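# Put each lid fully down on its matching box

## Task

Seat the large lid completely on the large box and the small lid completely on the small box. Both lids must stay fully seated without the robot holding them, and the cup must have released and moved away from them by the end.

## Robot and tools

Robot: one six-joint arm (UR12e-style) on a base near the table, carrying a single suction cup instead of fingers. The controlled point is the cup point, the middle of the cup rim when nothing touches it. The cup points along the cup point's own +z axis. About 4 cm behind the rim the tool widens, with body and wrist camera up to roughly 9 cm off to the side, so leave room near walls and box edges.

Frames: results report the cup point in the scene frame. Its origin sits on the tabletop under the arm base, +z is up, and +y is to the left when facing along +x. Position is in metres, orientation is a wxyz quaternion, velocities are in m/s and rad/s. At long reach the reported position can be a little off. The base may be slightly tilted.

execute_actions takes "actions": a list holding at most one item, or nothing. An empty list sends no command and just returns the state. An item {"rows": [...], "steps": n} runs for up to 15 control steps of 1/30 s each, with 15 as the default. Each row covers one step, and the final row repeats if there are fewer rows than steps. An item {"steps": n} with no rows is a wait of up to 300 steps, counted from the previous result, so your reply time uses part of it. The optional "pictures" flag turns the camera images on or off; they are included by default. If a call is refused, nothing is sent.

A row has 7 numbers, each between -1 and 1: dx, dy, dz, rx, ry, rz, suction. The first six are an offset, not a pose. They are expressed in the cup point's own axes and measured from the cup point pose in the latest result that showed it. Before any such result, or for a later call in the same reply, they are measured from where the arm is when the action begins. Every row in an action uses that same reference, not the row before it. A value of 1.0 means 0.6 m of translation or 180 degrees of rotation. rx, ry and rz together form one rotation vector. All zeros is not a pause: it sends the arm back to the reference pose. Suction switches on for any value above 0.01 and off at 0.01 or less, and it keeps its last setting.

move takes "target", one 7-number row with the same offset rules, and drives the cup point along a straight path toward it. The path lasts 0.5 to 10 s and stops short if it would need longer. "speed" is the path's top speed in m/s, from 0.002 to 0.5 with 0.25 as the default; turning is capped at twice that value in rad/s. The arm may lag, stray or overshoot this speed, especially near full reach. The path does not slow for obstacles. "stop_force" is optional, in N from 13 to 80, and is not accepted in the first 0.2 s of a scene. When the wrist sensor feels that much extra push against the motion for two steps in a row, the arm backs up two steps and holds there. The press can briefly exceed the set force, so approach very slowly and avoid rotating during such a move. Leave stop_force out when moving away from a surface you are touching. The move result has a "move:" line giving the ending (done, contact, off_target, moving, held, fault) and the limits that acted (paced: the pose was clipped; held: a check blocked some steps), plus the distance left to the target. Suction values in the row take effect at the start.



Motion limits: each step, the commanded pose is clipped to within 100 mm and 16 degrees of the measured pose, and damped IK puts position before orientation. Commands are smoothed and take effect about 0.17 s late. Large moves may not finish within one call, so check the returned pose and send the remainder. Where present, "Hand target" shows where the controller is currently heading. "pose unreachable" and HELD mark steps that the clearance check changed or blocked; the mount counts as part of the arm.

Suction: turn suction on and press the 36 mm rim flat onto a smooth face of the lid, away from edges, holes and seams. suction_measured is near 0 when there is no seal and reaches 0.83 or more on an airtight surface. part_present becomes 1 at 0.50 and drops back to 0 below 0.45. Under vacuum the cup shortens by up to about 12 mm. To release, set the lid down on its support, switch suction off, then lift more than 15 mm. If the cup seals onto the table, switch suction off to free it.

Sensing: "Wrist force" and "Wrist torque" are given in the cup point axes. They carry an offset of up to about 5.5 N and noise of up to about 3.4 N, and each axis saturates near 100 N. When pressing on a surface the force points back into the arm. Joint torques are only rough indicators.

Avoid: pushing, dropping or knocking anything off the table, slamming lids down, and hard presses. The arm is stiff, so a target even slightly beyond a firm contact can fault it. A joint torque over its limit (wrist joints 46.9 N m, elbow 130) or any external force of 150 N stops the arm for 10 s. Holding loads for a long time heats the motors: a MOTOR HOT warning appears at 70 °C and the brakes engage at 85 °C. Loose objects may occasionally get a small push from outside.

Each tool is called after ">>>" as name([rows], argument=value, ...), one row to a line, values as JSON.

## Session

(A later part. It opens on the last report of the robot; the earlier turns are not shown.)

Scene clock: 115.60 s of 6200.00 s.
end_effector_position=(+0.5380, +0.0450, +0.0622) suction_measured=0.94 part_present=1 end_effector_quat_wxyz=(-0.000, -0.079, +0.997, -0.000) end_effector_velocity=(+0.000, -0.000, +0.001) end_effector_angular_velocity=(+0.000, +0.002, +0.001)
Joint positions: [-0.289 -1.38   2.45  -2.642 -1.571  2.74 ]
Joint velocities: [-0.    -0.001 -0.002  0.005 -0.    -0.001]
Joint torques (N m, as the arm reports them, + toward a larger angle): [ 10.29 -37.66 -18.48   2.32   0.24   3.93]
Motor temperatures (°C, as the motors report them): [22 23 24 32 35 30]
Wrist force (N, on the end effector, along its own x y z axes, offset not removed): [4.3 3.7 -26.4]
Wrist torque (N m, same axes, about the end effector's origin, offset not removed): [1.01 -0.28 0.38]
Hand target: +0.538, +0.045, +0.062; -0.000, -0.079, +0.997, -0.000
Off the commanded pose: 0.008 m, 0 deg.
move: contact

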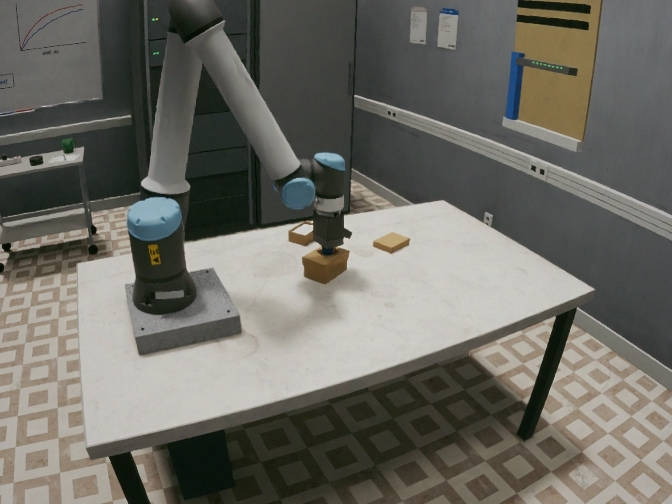

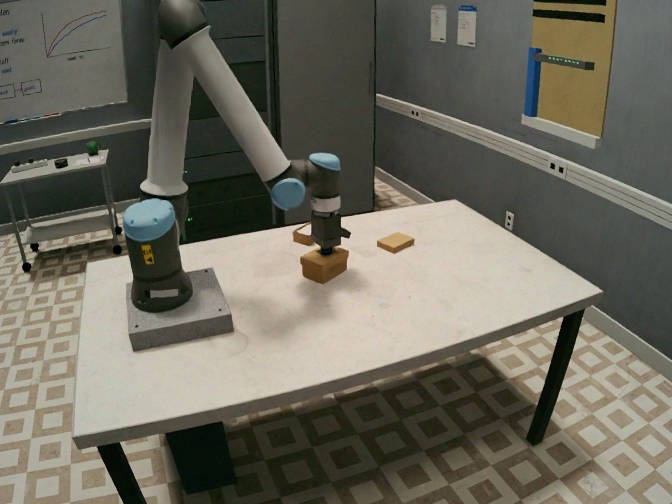

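>>> move(target=[-0.001,-0.0035,-0.012,0,0,0,1], speed=0.01)

>>> move(target=[0,0,0.025,0,0,0,1], speed=0.004, stop_force=13)

>>> zoom_image(camera="cam_head_left", region=[285,225,365,290])

>>> zoom_image(camera="cam_head_right", region=[285,225,365,290])

Scene clock: 126.83 s of 6200.00 s.
end_effector_position=(+0.5389, +0.0431, +0.0690) suction_measured=0.94 part_present=1 end_effector_quat_wxyz=(-0.000, -0.079, +0.997, -0.000) end_effector_velocity=(-0.001, -0.000, +0.002) end_effector_angular_velocity=(-0.000, +0.002, +0.000)
Joint positions: [-0.292 -1.394  2.445 -2.623 -1.571  2.736]
Joint velocities: [-0.    -0.005 -0.001  0.007 -0.    -0.001]
Joint torques (N m, as the arm reports them, + toward a larger angle): [-13.98 -49.93 -31.5   -0.18   0.3   -2.8 ]
Motor temperatures (°C, as the motors report them): [22 23 24 32 35 30]
Wrist force (N, on the end effector, along its own x y z axes, offset not removed): [0.7 3.8 -4.0]
Wrist torque (N m, same axes, about the end effector's origin, offset not removed): [0.37 -0.15 0.03]
Hand target: +0.539, +0.043, +0.069; -0.000, -0.079, +0.997, -0.000
Off the commanded pose: 0.000 m, 0 deg.
After step 90, 7.27 s passed at rest.
move: done

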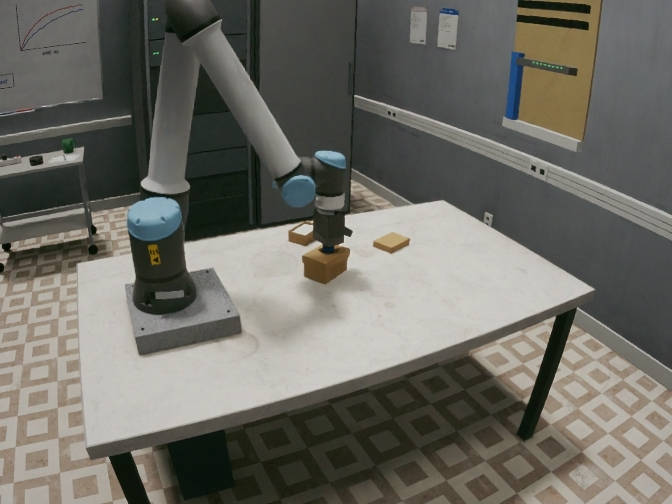

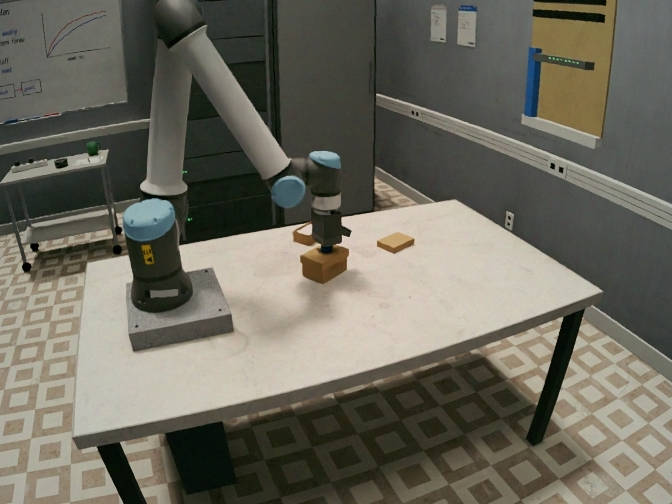

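Scene clock: 128.93 s of 6200.00 s.
end_effector_position=(+0.5389, +0.0431, +0.0622) suction_measured=0.94 part_present=1 end_effector_quat_wxyz=(-0.000, -0.079, +0.997, -0.000) end_effector_velocity=(-0.001, +0.000, -0.000) end_effector_angular_velocity=(+0.001, +0.004, +0.001)
Joint positions: [-0.292 -1.379  2.448 -2.642 -1.571  2.736]
Joint velocities: [ 0.001  0.    -0.     0.005 -0.    -0.   ]
Joint torques (N m, as the arm reports them, + toward a larger angle): [ 11.61 -40.9  -18.43   1.96   0.08   3.49]
Motor temperatures (°C, as the motors report them): [22 23 24 32 35 30]
Wrist force (N, on the end effector, along its own x y z axes, offset not removed): [2.1 -1.5 -24.6]
Wrist torque (N m, same axes, about the end effector's origin, offset not removed): [0.24 -0.19 0.26]
Hand target: +0.539, +0.043, +0.062; -0.000, -0.079, +0.997, -0.000
Off the commanded pose: 0.008 m, 0 deg.
move: contact

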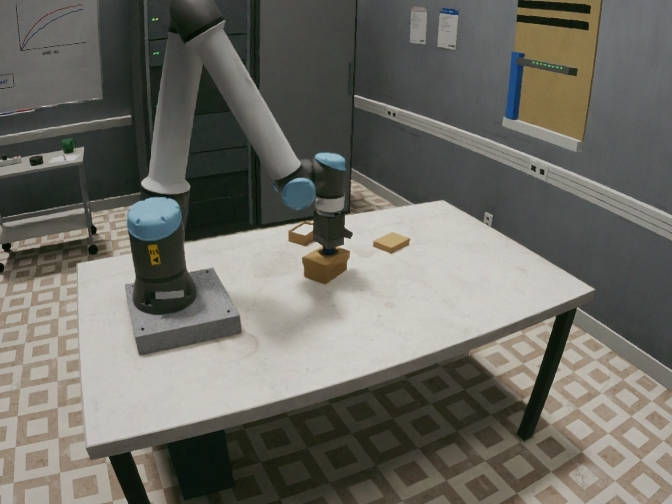

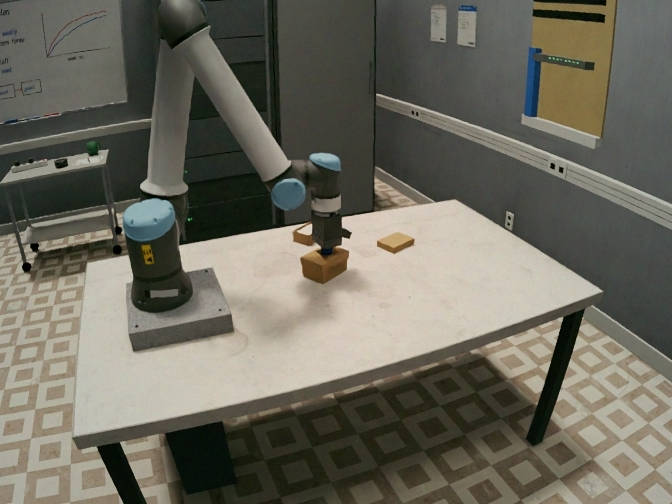

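Region (285, 225, 365, 290) of cam_head_left's 672x504 image, scaled by 6.300, with more detail than that image has; it fills the top 410 rows of this view, and the rest is white.

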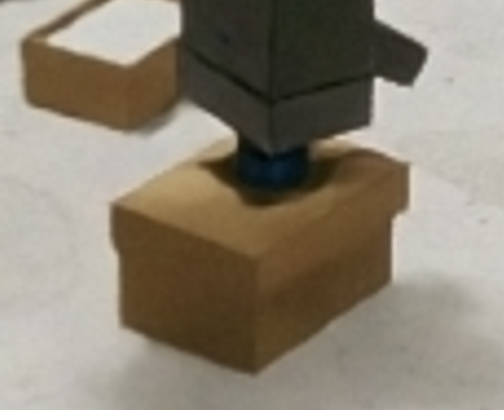

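Region (285, 225, 365, 290) of cam_head_right's 672x504 image, scaled by 6.300, with more detail than that image has; it fills the top 410 rows of this view, and the rest is white.

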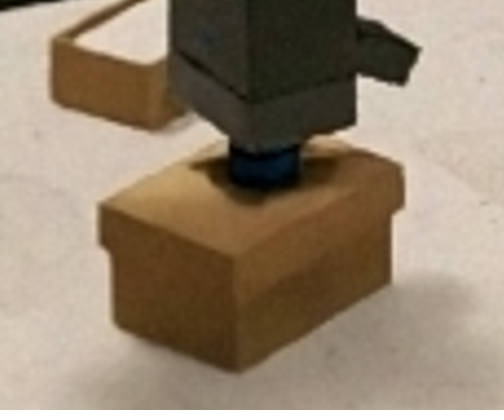

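>>> move(target=[0.004,-0.002,-0.012,0,0,0,1], speed=0.01)

>>> zoom_image(camera="cam_head_left", region=[285,225,365,290])

>>> move(target=[0,0,0.025,0,0,0,1], speed=0.004, stop_force=13)

>>> zoom_image(camera="cam_head_left", region=[285,225,365,290])

>>> zoom_image(camera="cam_head_right", region=[285,225,365,290])

Scene clock: 137.13 s of 6200.00 s.
end_effector_position=(+0.5369, +0.0416, +0.0691) suction_measured=0.94 part_present=1 end_effector_quat_wxyz=(-0.000, -0.079, +0.997, -0.000) end_effector_velocity=(-0.000, -0.001, +0.003) end_effector_angular_velocity=(-0.000, -0.002, +0.001)
Joint positions: [-0.296 -1.397  2.449 -2.624 -1.571  2.733]
Joint velocities: [-0.002 -0.008  0.     0.006  0.    -0.003]
Joint torques (N m, as the arm reports them, + toward a larger angle): [-16.39 -46.89 -18.5    0.1    0.18  -2.37]
Motor temperatures (°C, as the motors report them): [22 23 24 32 35 30]
Wrist force (N, on the end effector, along its own x y z axes, offset not removed): [1.8 2.6 -2.9]
Wrist torque (N m, same axes, about the end effector's origin, offset not removed): [0.49 -0.24 0.13]
Hand target: +0.537, +0.042, +0.069; -0.000, -0.079, +0.997, -0.000
Off the commanded pose: 0.000 m, 0 deg.
After step 90, 4.23 s passed at rest.
move: done

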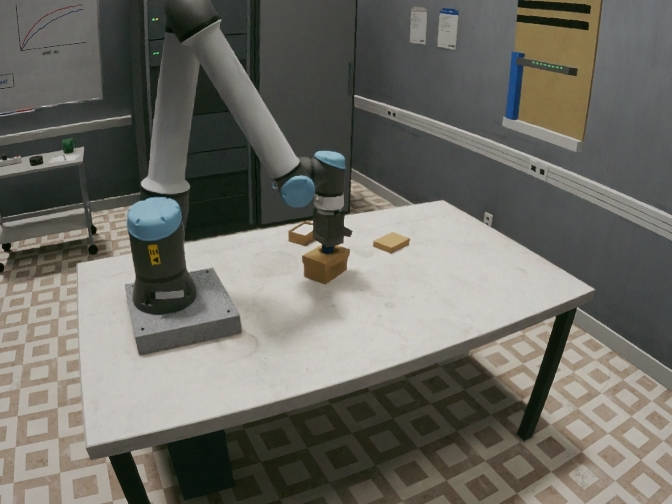

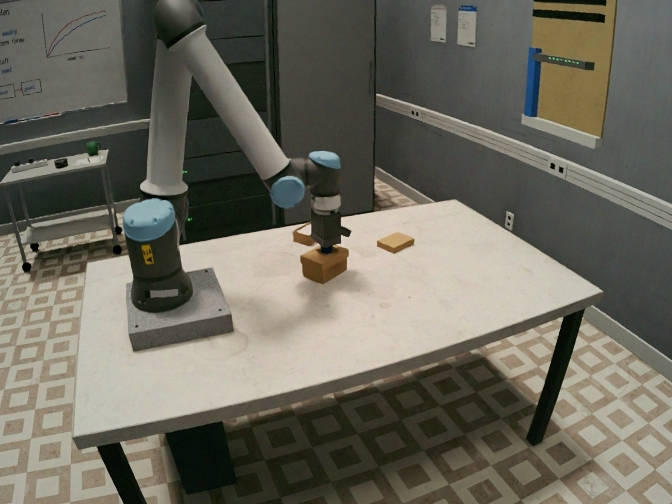

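Region (285, 225, 365, 290) of cam_head_left's 672x504 image, scaled by 6.300, with more detail than that image has; it fills the top 410 rows of this view, and the rest is white.

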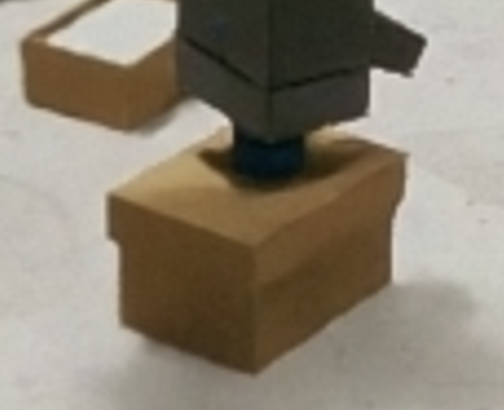

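Scene clock: 139.23 s of 6200.00 s.
end_effector_position=(+0.5369, +0.0416, +0.0622) suction_measured=0.94 part_present=1 end_effector_quat_wxyz=(-0.000, -0.079, +0.997, -0.000) end_effector_velocity=(+0.000, +0.000, +0.002) end_effector_angular_velocity=(+0.000, -0.000, -0.000)
Joint positions: [-0.296 -1.382  2.452 -2.643 -1.571  2.733]
Joint velocities: [ 0.    -0.003 -0.002  0.005  0.     0.   ]
Joint torques (N m, as the arm reports them, + toward a larger angle): [ 12.29 -41.74 -20.8    0.95   0.22   3.75]
Motor temperatures (°C, as the motors report them): [22 23 24 32 35 30]
Wrist force (N, on the end effector, along its own x y z axes, offset not removed): [2.8 4.5 -17.9]
Wrist torque (N m, same axes, about the end effector's origin, offset not removed): [0.71 -0.22 0.11]
Hand target: +0.537, +0.042, +0.062; -0.000, -0.079, +0.997, -0.000
Off the commanded pose: 0.008 m, 0 deg.
move: contact

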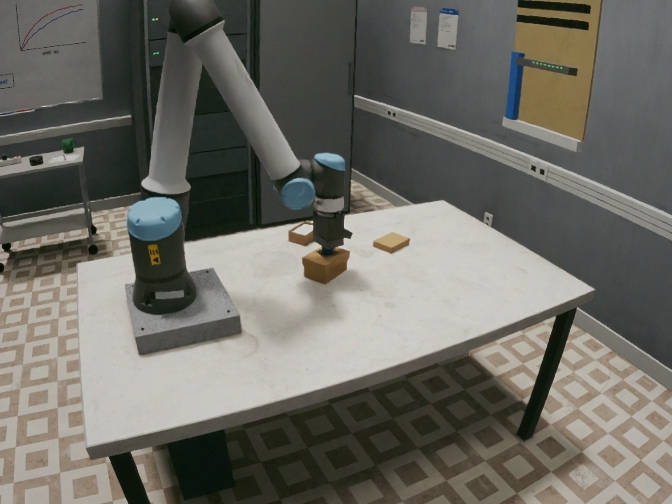

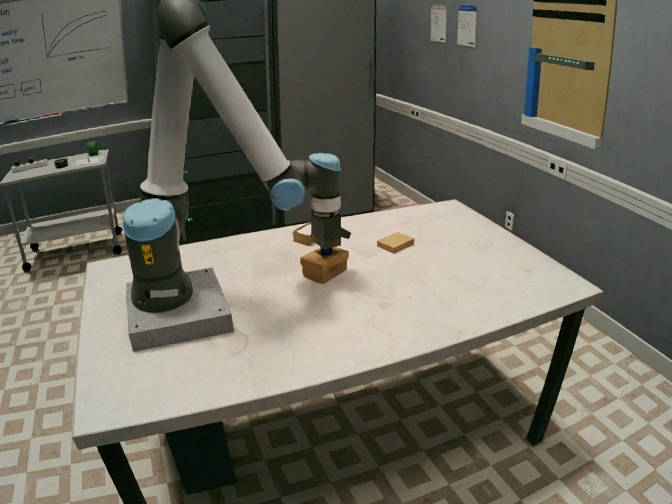

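Region (285, 225, 365, 290) of cam_head_left's 672x504 image, scaled by 6.300, with more detail than that image has; it fills the top 410 rows of this view, and the rest is white.

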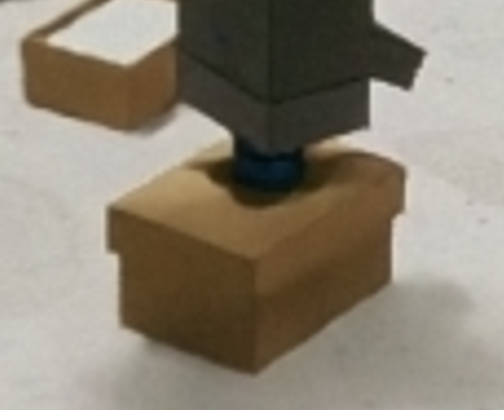

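Region (285, 225, 365, 290) of cam_head_right's 672x504 image, scaled by 6.300, with more detail than that image has; it fills the top 410 rows of this view, and the rest is white.

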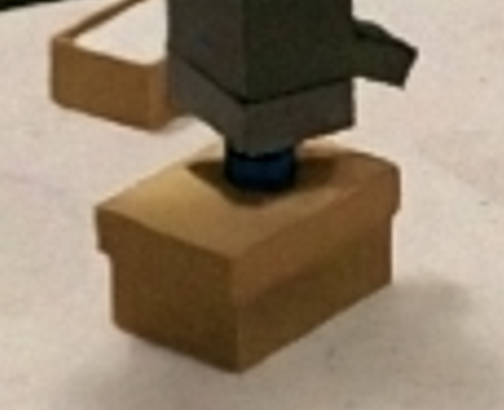

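>>> move(target=[0,0,-0.012,0,0,-0.01,1], speed=0.01)

>>> move(target=[0,0,0.025,0,0,0,1], speed=0.004, stop_force=13)

>>> zoom_image(camera="cam_head_left", region=[285,225,365,290])

>>> zoom_image(camera="cam_head_right", region=[285,225,365,290])

Scene clock: 149.20 s of 6200.00 s.
end_effector_position=(+0.5369, +0.0416, +0.0693) suction_measured=0.94 part_present=1 end_effector_quat_wxyz=(-0.000, -0.094, +0.996, -0.000) end_effector_velocity=(+0.001, -0.000, +0.002) end_effector_angular_velocity=(-0.001, -0.002, +0.005)
Joint positions: [-0.296 -1.398  2.449 -2.624 -1.571  2.702]
Joint velocities: [ 0.    -0.003 -0.002  0.003 -0.    -0.005]
Joint torques (N m, as the arm reports them, + toward a larger angle): [ 12.01 -49.19 -31.79  -0.45  -0.62  -2.1 ]
Motor temperatures (°C, as the motors report them): [22 23 24 32 35 30]
Wrist force (N, on the end effector, along its own x y z axes, offset not removed): [-6.1 1.5 -9.3]
Wrist torque (N m, same axes, about the end effector's origin, offset not removed): [0.04 0.85 0.33]
Hand target: +0.537, +0.042, +0.069; -0.000, -0.094, +0.996, -0.000
Off the commanded pose: 0.000 m, 0 deg.
After step 90, 5.17 s passed at rest.
move: done

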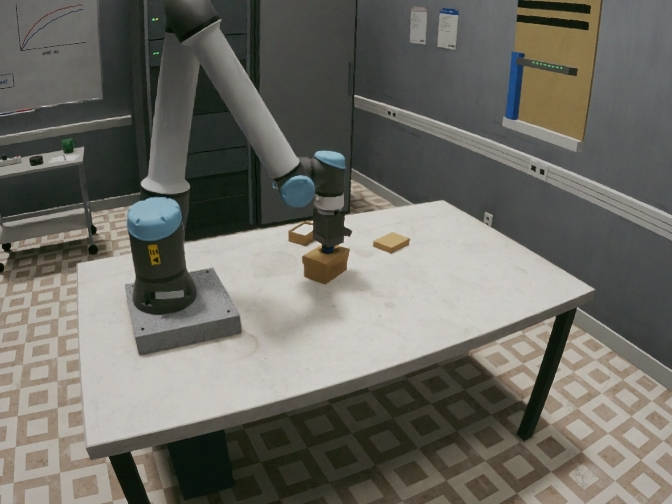

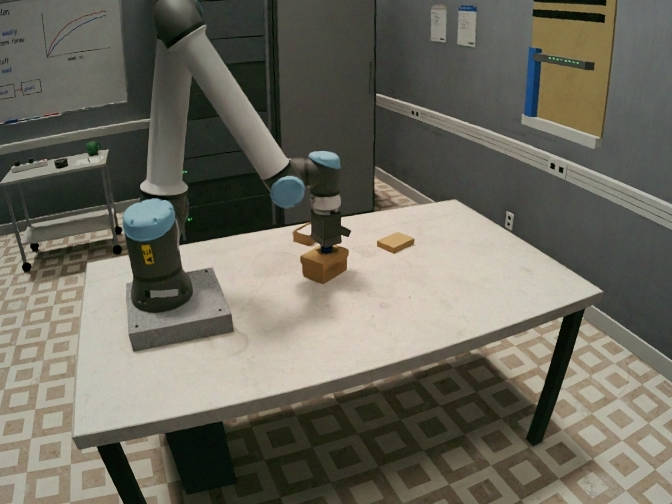

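Scene clock: 151.40 s of 6200.00 s.
end_effector_position=(+0.5369, +0.0416, +0.0620) suction_measured=0.94 part_present=1 end_effector_quat_wxyz=(-0.000, -0.094, +0.996, -0.000) end_effector_velocity=(-0.001, +0.001, +0.001) end_effector_angular_velocity=(+0.001, +0.002, +0.002)
Joint positions: [-0.296 -1.381  2.452 -2.644 -1.571  2.702]
Joint velocities: [ 0.    -0.003  0.     0.004  0.    -0.001]
Joint torques (N m, as the arm reports them, + toward a larger angle): [  7.77 -44.3  -21.85   1.91  -0.41   3.42]
Motor temperatures (°C, as the motors report them): [22 23 24 32 35 30]
Wrist force (N, on the end effector, along its own x y z axes, offset not removed): [1.4 2.4 -24.3]
Wrist torque (N m, same axes, about the end effector's origin, offset not removed): [0.23 0.26 0.42]
Hand target: +0.537, +0.042, +0.062; -0.000, -0.094, +0.996, -0.000
Off the commanded pose: 0.008 m, 0 deg.
move: contact

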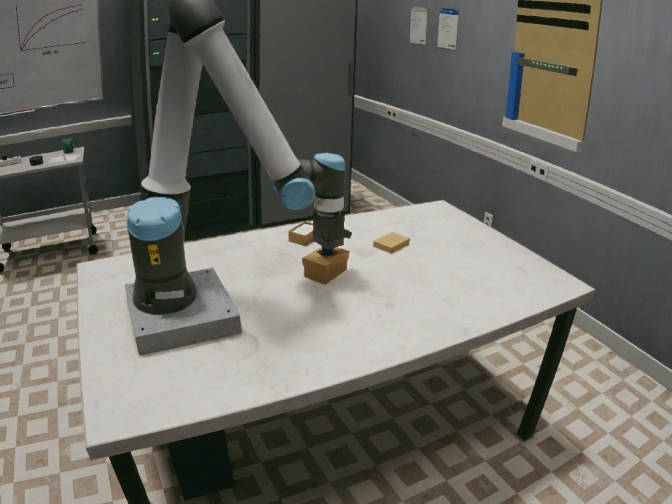

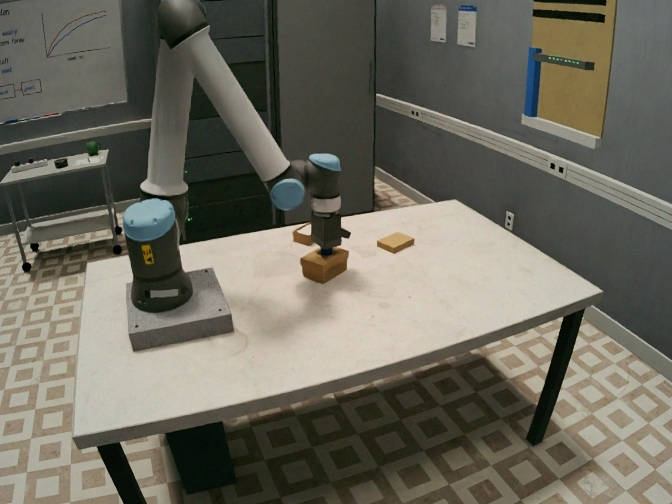

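Region (285, 225, 365, 290) of cam_head_left's 672x504 image, scaled by 6.300, with more detail than that image has; it fills the top 410 rows of this view, and the rest is white.

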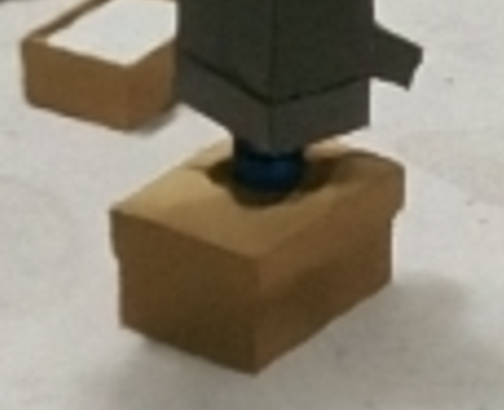

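Region (285, 225, 365, 290) of cam_head_right's 672x504 image, scaled by 6.300, with more detail than that image has; it fills the top 410 rows of this view, and the rest is white.

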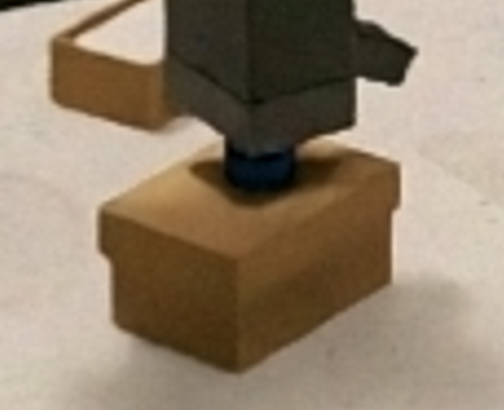

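>>> move(target=[-0.0006,0.0035,-0.012,0,0,0,1], speed=0.01)

>>> move(target=[0,0,0.025,0,0,0,1], speed=0.004, stop_force=13)

>>> zoom_image(camera="cam_head_left", region=[285,225,365,290])

>>> zoom_image(camera="cam_head_right", region=[285,225,365,290])

Scene clock: 165.33 s of 6200.00 s.
end_effector_position=(+0.5369, +0.0437, +0.0689) suction_measured=0.94 part_present=1 end_effector_quat_wxyz=(-0.000, -0.094, +0.996, -0.000) end_effector_velocity=(-0.001, +0.001, +0.001) end_effector_angular_velocity=(+0.001, +0.003, +0.000)
Joint positions: [-0.292 -1.397  2.449 -2.625 -1.571  2.706]
Joint velocities: [ 0.002 -0.003 -0.     0.006 -0.     0.001]
Joint torques (N m, as the arm reports them, + toward a larger angle): [ 12.6  -49.96 -31.62   0.11  -0.39   3.49]
Motor temperatures (°C, as the motors report them): [22 23 24 32 35 30]
Wrist force (N, on the end effector, along its own x y z axes, offset not removed): [-0.5 -0.6 -3.4]
Wrist torque (N m, same axes, about the end effector's origin, offset not removed): [-0.11 -0.09 0.06]
Hand target: +0.537, +0.044, +0.069; -0.000, -0.094, +0.996, -0.000
Off the commanded pose: 0.000 m, 0 deg.
After step 90, 9.97 s passed at rest.
move: done

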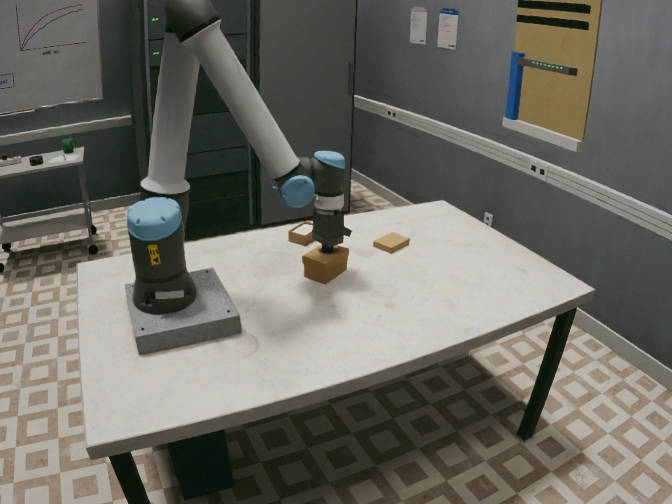

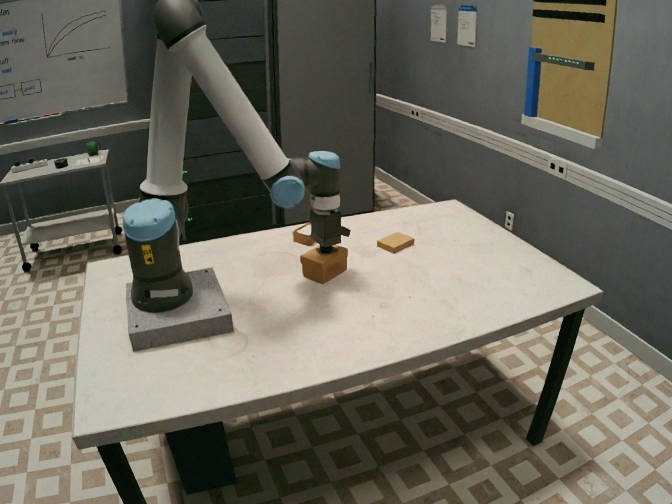

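Scene clock: 167.40 s of 6200.00 s.
end_effector_position=(+0.5369, +0.0436, +0.0622) suction_measured=0.94 part_present=1 end_effector_quat_wxyz=(-0.000, -0.094, +0.996, -0.000) end_effector_velocity=(+0.000, -0.000, +0.001) end_effector_angular_velocity=(-0.000, +0.001, -0.000)
Joint positions: [-0.292 -1.381  2.452 -2.643 -1.571  2.706]
Joint velocities: [ 0.    -0.003 -0.001  0.004 -0.001  0.   ]
Joint torques (N m, as the arm reports them, + toward a larger angle): [-12.22 -45.04 -18.2    1.58  -0.48  -2.54]
Motor temperatures (°C, as the motors report them): [22 23 24 32 35 30]
Wrist force (N, on the end effector, along its own x y z axes, offset not removed): [1.6 -5.1 -23.6]
Wrist torque (N m, same axes, about the end effector's origin, offset not removed): [-0.61 0.28 0.27]
Hand target: +0.537, +0.044, +0.062; -0.000, -0.094, +0.996, -0.000
Off the commanded pose: 0.008 m, 0 deg.
move: contact

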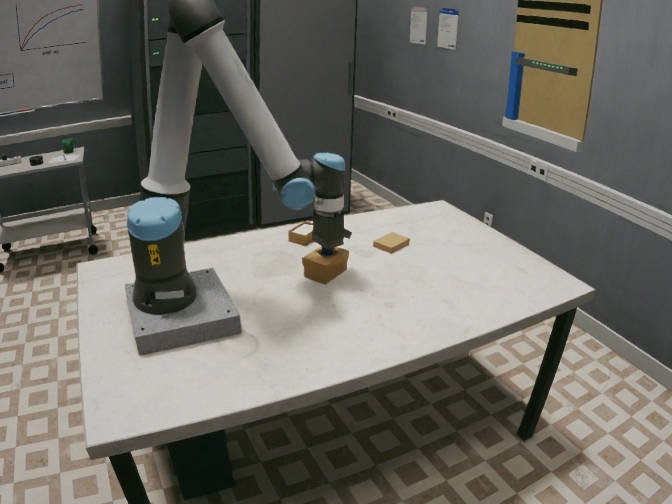

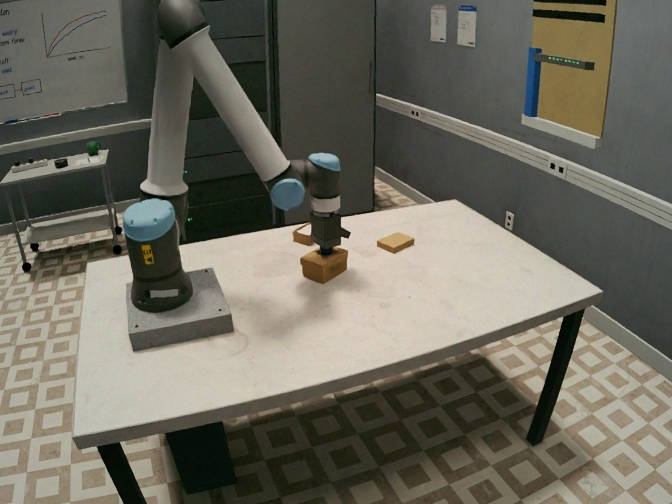

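Region (285, 225, 365, 290) of cam_head_left's 672x504 image, scaled by 6.300, with more detail than that image has; it fills the top 410 rows of this view, and the rest is white.

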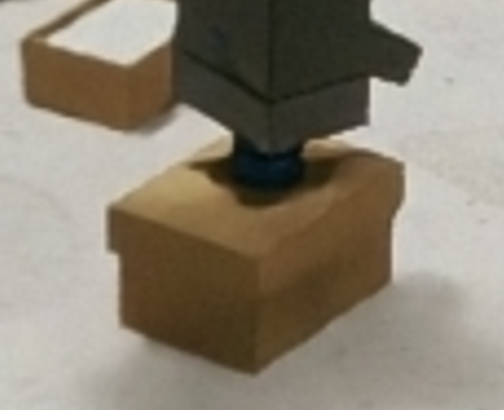

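Region (285, 225, 365, 290) of cam_head_right's 672x504 image, scaled by 6.300, with more detail than that image has; it fills the top 410 rows of this view, and the rest is white.

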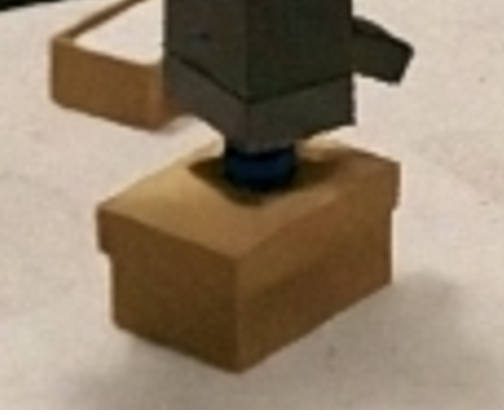

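>>> move(target=[0,0,-0.016,0,0,0,1], speed=0.01)

>>> zoom_image(camera="cam_head_left", region=[295,240,355,285])

>>> zoom_image(camera="cam_head_right", region=[295,240,355,285])

Scene clock: 173.60 s of 6200.00 s.
end_effector_position=(+0.5369, +0.0436, +0.0715) suction_measured=0.94 part_present=1 end_effector_quat_wxyz=(-0.000, -0.094, +0.996, -0.000) end_effector_velocity=(-0.002, +0.001, +0.002) end_effector_angular_velocity=(+0.001, +0.002, +0.001)
Joint positions: [-0.292 -1.402  2.448 -2.619 -1.571  2.706]
Joint velocities: [ 0.001 -0.006  0.001  0.007  0.    -0.   ]
Joint torques (N m, as the arm reports them, + toward a larger angle): [ -0.34 -50.53 -32.15   0.15  -0.46  -1.85]
Motor temperatures (°C, as the motors report them): [22 23 24 32 35 30]
Wrist force (N, on the end effector, along its own x y z axes, offset not removed): [-4.5 -1.8 -2.3]
Wrist torque (N m, same axes, about the end effector's origin, offset not removed): [-0.16 0.71 0.17]
Hand target: +0.537, +0.044, +0.072; -0.000, -0.094, +0.996, -0.000
Off the commanded pose: 0.000 m, 0 deg.
After step 90, 2.03 s passed at rest.
move: done

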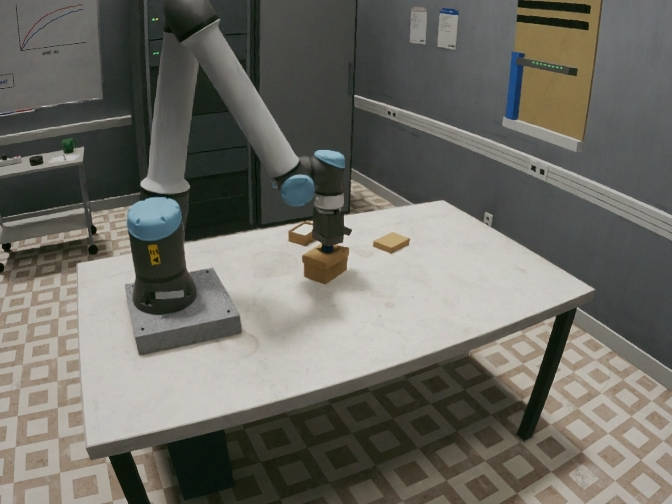

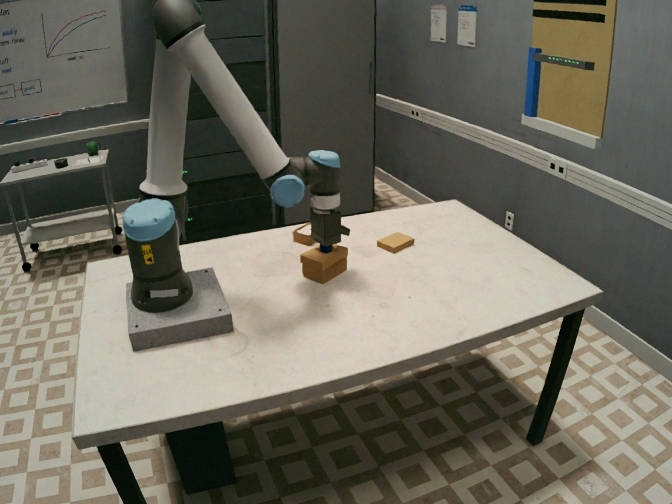

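Region (295, 240, 355, 285) of cam_head_left's 672x504 image, scaled by 8.400, with more detail than that image has; it fills the top 378 rows of this view, and the rest is white.

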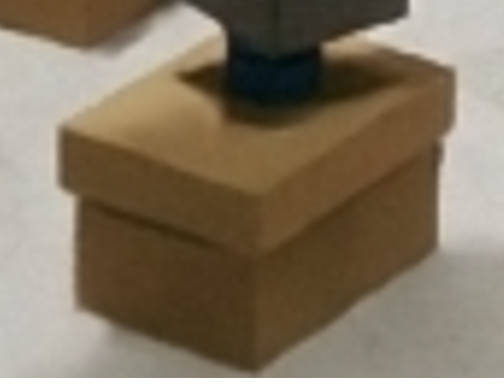

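Region (295, 240, 355, 285) of cam_head_right's 672x504 image, scaled by 8.400, with more detail than that image has; it fills the top 378 rows of this view, and the rest is white.

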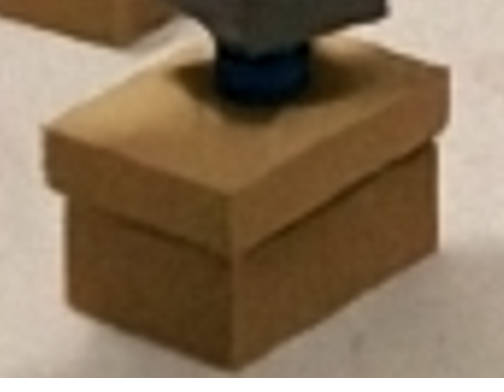

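>>> move(target=[-0.0014,0.0033,0,0,0,0,1], speed=0.01)

>>> zoom_image(camera="cam_head_left", region=[295,240,355,285])

>>> move(target=[0,0,0.03,0,0,0,1], speed=0.004, stop_force=13)

>>> zoom_image(camera="cam_head_left", region=[295,240,355,285])

Scene clock: 189.67 s of 6200.00 s.
end_effector_position=(+0.5373, +0.0456, +0.0715) suction_measured=0.94 part_present=1 end_effector_quat_wxyz=(-0.000, -0.094, +0.996, -0.000) end_effector_velocity=(-0.000, +0.002, -0.001) end_effector_angular_velocity=(+0.001, +0.002, +0.001)
Joint positions: [-0.288 -1.401  2.447 -2.618 -1.571  2.71 ]
Joint velocities: [ 0.003  0.003  0.    -0.     0.001  0.002]
Joint torques (N m, as the arm reports them, + toward a larger angle): [ 10.15 -27.62 -31.99  -8.32  -0.77   3.8 ]
Motor temperatures (°C, as the motors report them): [22 23 24 32 35 30]
Wrist force (N, on the end effector, along its own x y z axes, offset not removed): [6.0 -3.7 -1.6]
Wrist torque (N m, same axes, about the end effector's origin, offset not removed): [-0.54 -1.06 0.18]
Hand target: +0.537, +0.046, +0.071; -0.000, -0.094, +0.996, -0.000
Off the commanded pose: 0.000 m, 0 deg.
After step 90, 12.37 s passed at rest.
move: done

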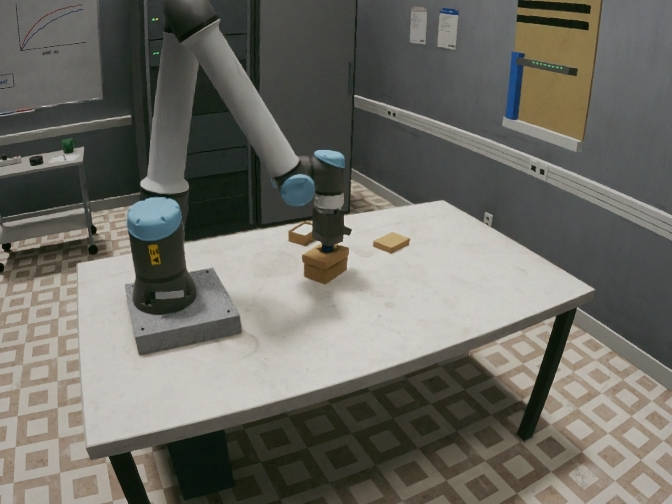

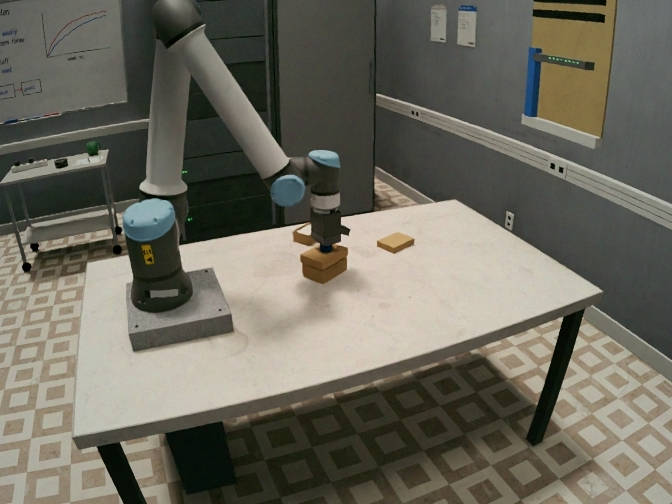

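Region (295, 240, 355, 285) of cam_head_left's 672x504 image, scaled by 8.400, with more detail than that image has; it fills the top 378 rows of this view, and the rest is white.

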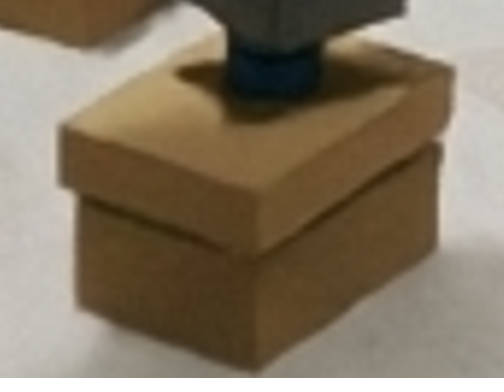

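Scene clock: 192.40 s of 6200.00 s.
end_effector_position=(+0.5374, +0.0456, +0.0622) suction_measured=0.94 part_present=1 end_effector_quat_wxyz=(-0.000, -0.094, +0.996, -0.000) end_effector_velocity=(-0.001, +0.000, +0.001) end_effector_angular_velocity=(+0.001, +0.000, -0.000)
Joint positions: [-0.288 -1.381  2.451 -2.644 -1.571  2.71 ]
Joint velocities: [-0.    -0.004  0.     0.004  0.001  0.   ]
Joint torques (N m, as the arm reports them, + toward a larger angle): [-14.82 -42.05 -17.85   2.    -0.86  -2.59]
Motor temperatures (°C, as the motors report them): [22 23 24 32 35 30]
Wrist force (N, on the end effector, along its own x y z axes, offset not removed): [4.4 0.3 -28.0]
Wrist torque (N m, same axes, about the end effector's origin, offset not removed): [0.18 -0.30 0.20]
Hand target: +0.537, +0.046, +0.062; -0.000, -0.094, +0.996, -0.000
Off the commanded pose: 0.009 m, 0 deg.
move: contact

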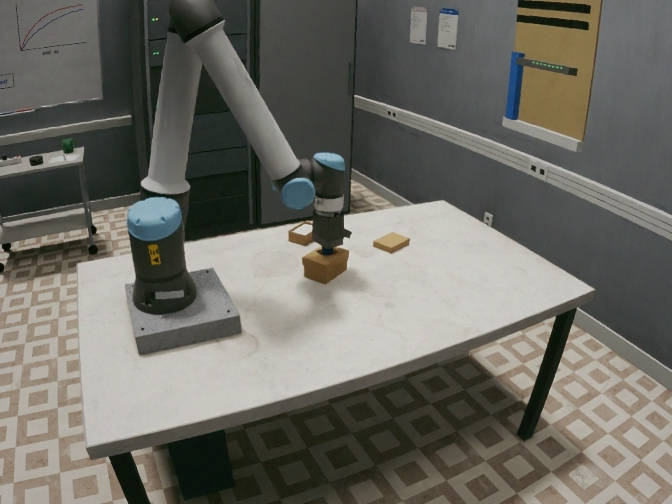

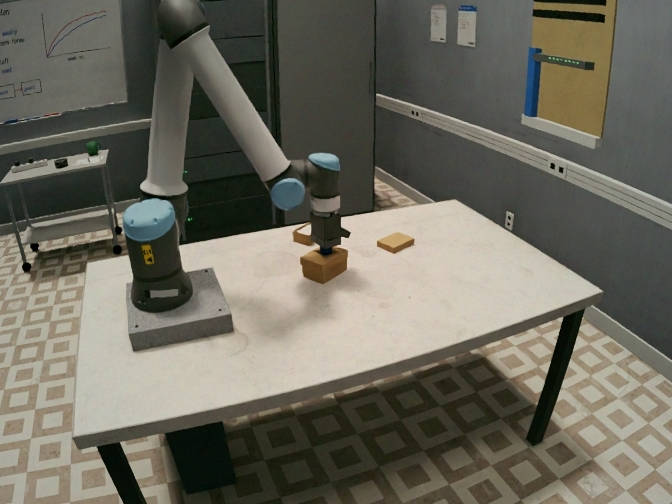

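Region (295, 240, 355, 285) of cam_head_left's 672x504 image, scaled by 8.400, with more detail than that image has; it fills the top 378 rows of this view, and the rest is white.

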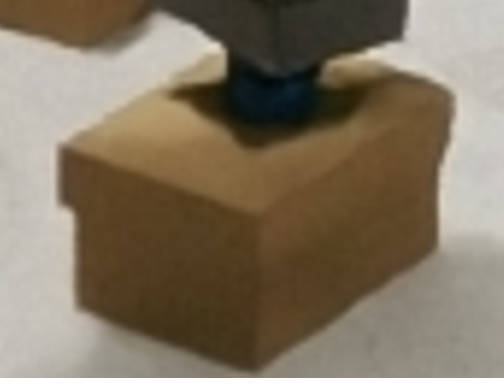

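>>> move(target=[0,0,-0.015,0,0,0.006,1], speed=0.01)

>>> zoom_image(camera="cam_head_left", region=[295,240,355,285])

>>> zoom_image(camera="cam_head_right", region=[295,240,355,285])

>>> move(target=[0,0,0.03,0,0,0,1], speed=0.004, stop_force=13)

Scene clock: 212.70 s of 6200.00 s.
end_effector_position=(+0.5374, +0.0456, +0.0708) suction_measured=0.94 part_present=1 end_effector_quat_wxyz=(-0.000, -0.085, +0.996, -0.000) end_effector_velocity=(-0.001, +0.000, +0.001) end_effector_angular_velocity=(+0.001, +0.004, -0.005)
Joint positions: [-0.288 -1.4    2.447 -2.62  -1.571  2.728]
Joint velocities: [ 0.    -0.002 -0.     0.007  0.     0.005]
Joint torques (N m, as the arm reports them, + toward a larger angle): [ -4.86 -47.57 -32.09  -0.53  -0.13   3.56]
Motor temperatures (°C, as the motors report them): [22 23 24 32 35 30]
Wrist force (N, on the end effector, along its own x y z axes, offset not removed): [2.9 0.7 -4.2]
Wrist torque (N m, same axes, about the end effector's origin, offset not removed): [0.15 -0.62 0.15]
Hand target: +0.537, +0.046, +0.071; -0.000, -0.085, +0.996, -0.000
Off the commanded pose: 0.000 m, 0 deg.
After step 90, 16.13 s passed at rest.
move: done

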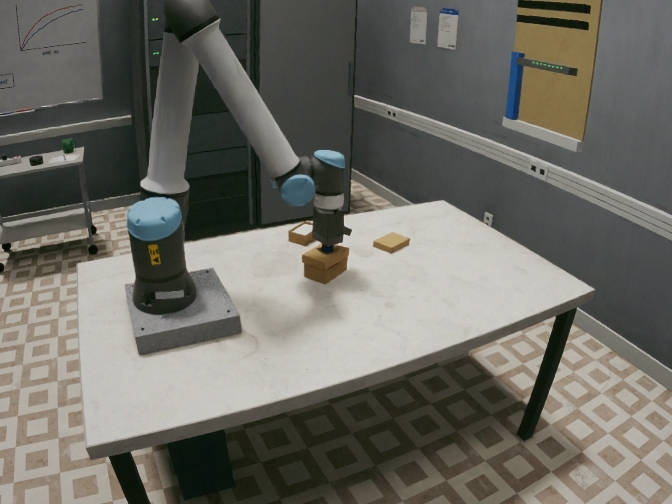

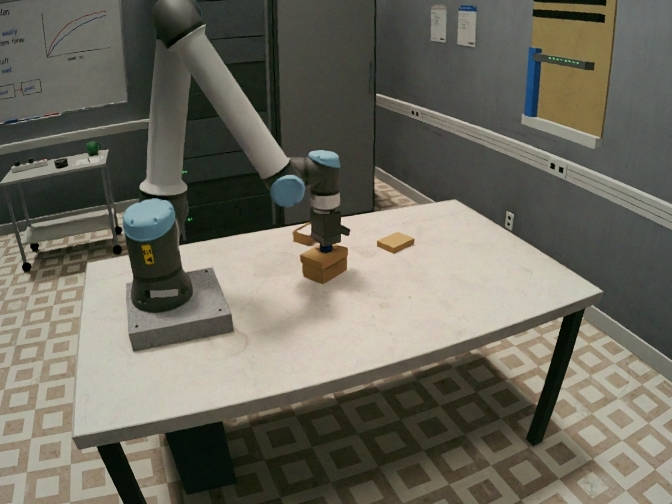

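Region (295, 240, 355, 285) of cam_head_left's 672x504 image, scaled by 8.400, with more detail than that image has; it fills the top 378 rows of this view, and the rest is white.

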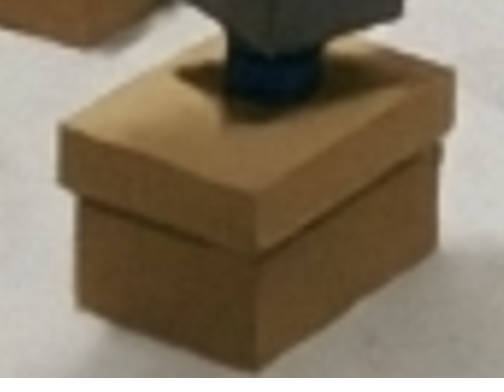

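Region (295, 240, 355, 285) of cam_head_right's 672x504 image, scaled by 8.400, with more detail than that image has; it fills the top 378 rows of this view, and the rest is white.

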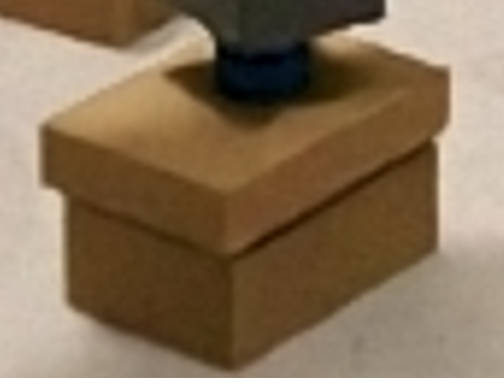

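Scene clock: 215.27 s of 6200.00 s.
end_effector_position=(+0.5374, +0.0456, +0.0622) suction_measured=0.94 part_present=1 end_effector_quat_wxyz=(+0.000, -0.085, +0.996, -0.000) end_effector_velocity=(-0.001, +0.000, +0.001) end_effector_angular_velocity=(+0.001, +0.002, -0.000)
Joint positions: [-0.288 -1.381  2.451 -2.644 -1.571  2.728]
Joint velocities: [-0.    -0.004  0.     0.005  0.     0.   ]
Joint torques (N m, as the arm reports them, + toward a larger angle): [ -8.06 -42.46 -19.02   1.89  -0.37  -2.48]
Motor temperatures (°C, as the motors report them): [22 23 24 32 35 30]
Wrist force (N, on the end effector, along its own x y z axes, offset not removed): [-1.2 -3.4 -23.0]
Wrist torque (N m, same axes, about the end effector's origin, offset not removed): [-0.31 0.33 0.03]
Hand target: +0.537, +0.046, +0.062; -0.000, -0.085, +0.996, -0.000
Off the commanded pose: 0.009 m, 0 deg.
move: contact

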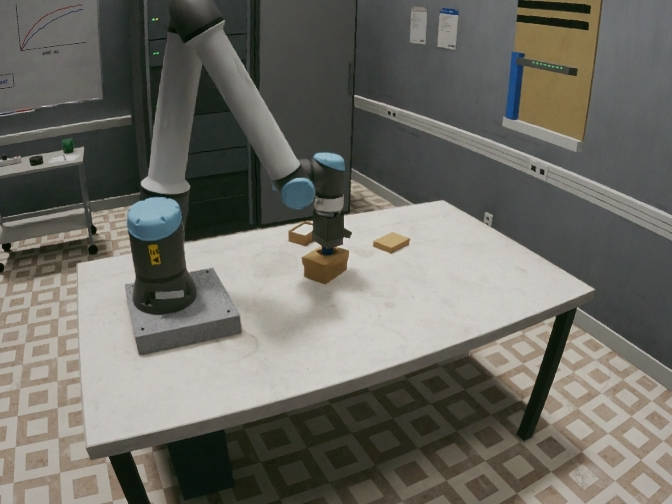

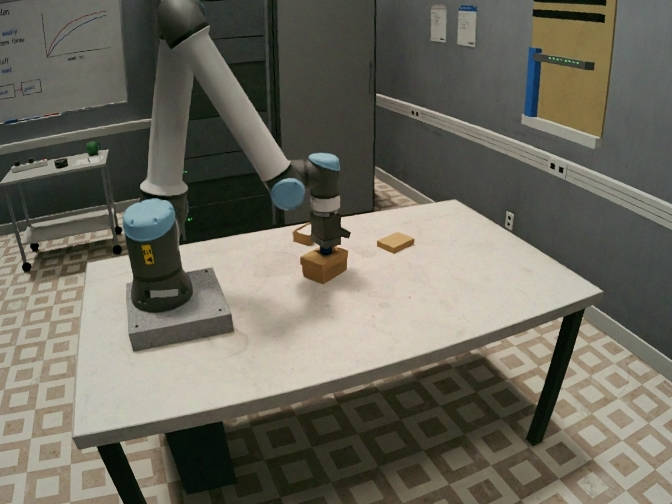

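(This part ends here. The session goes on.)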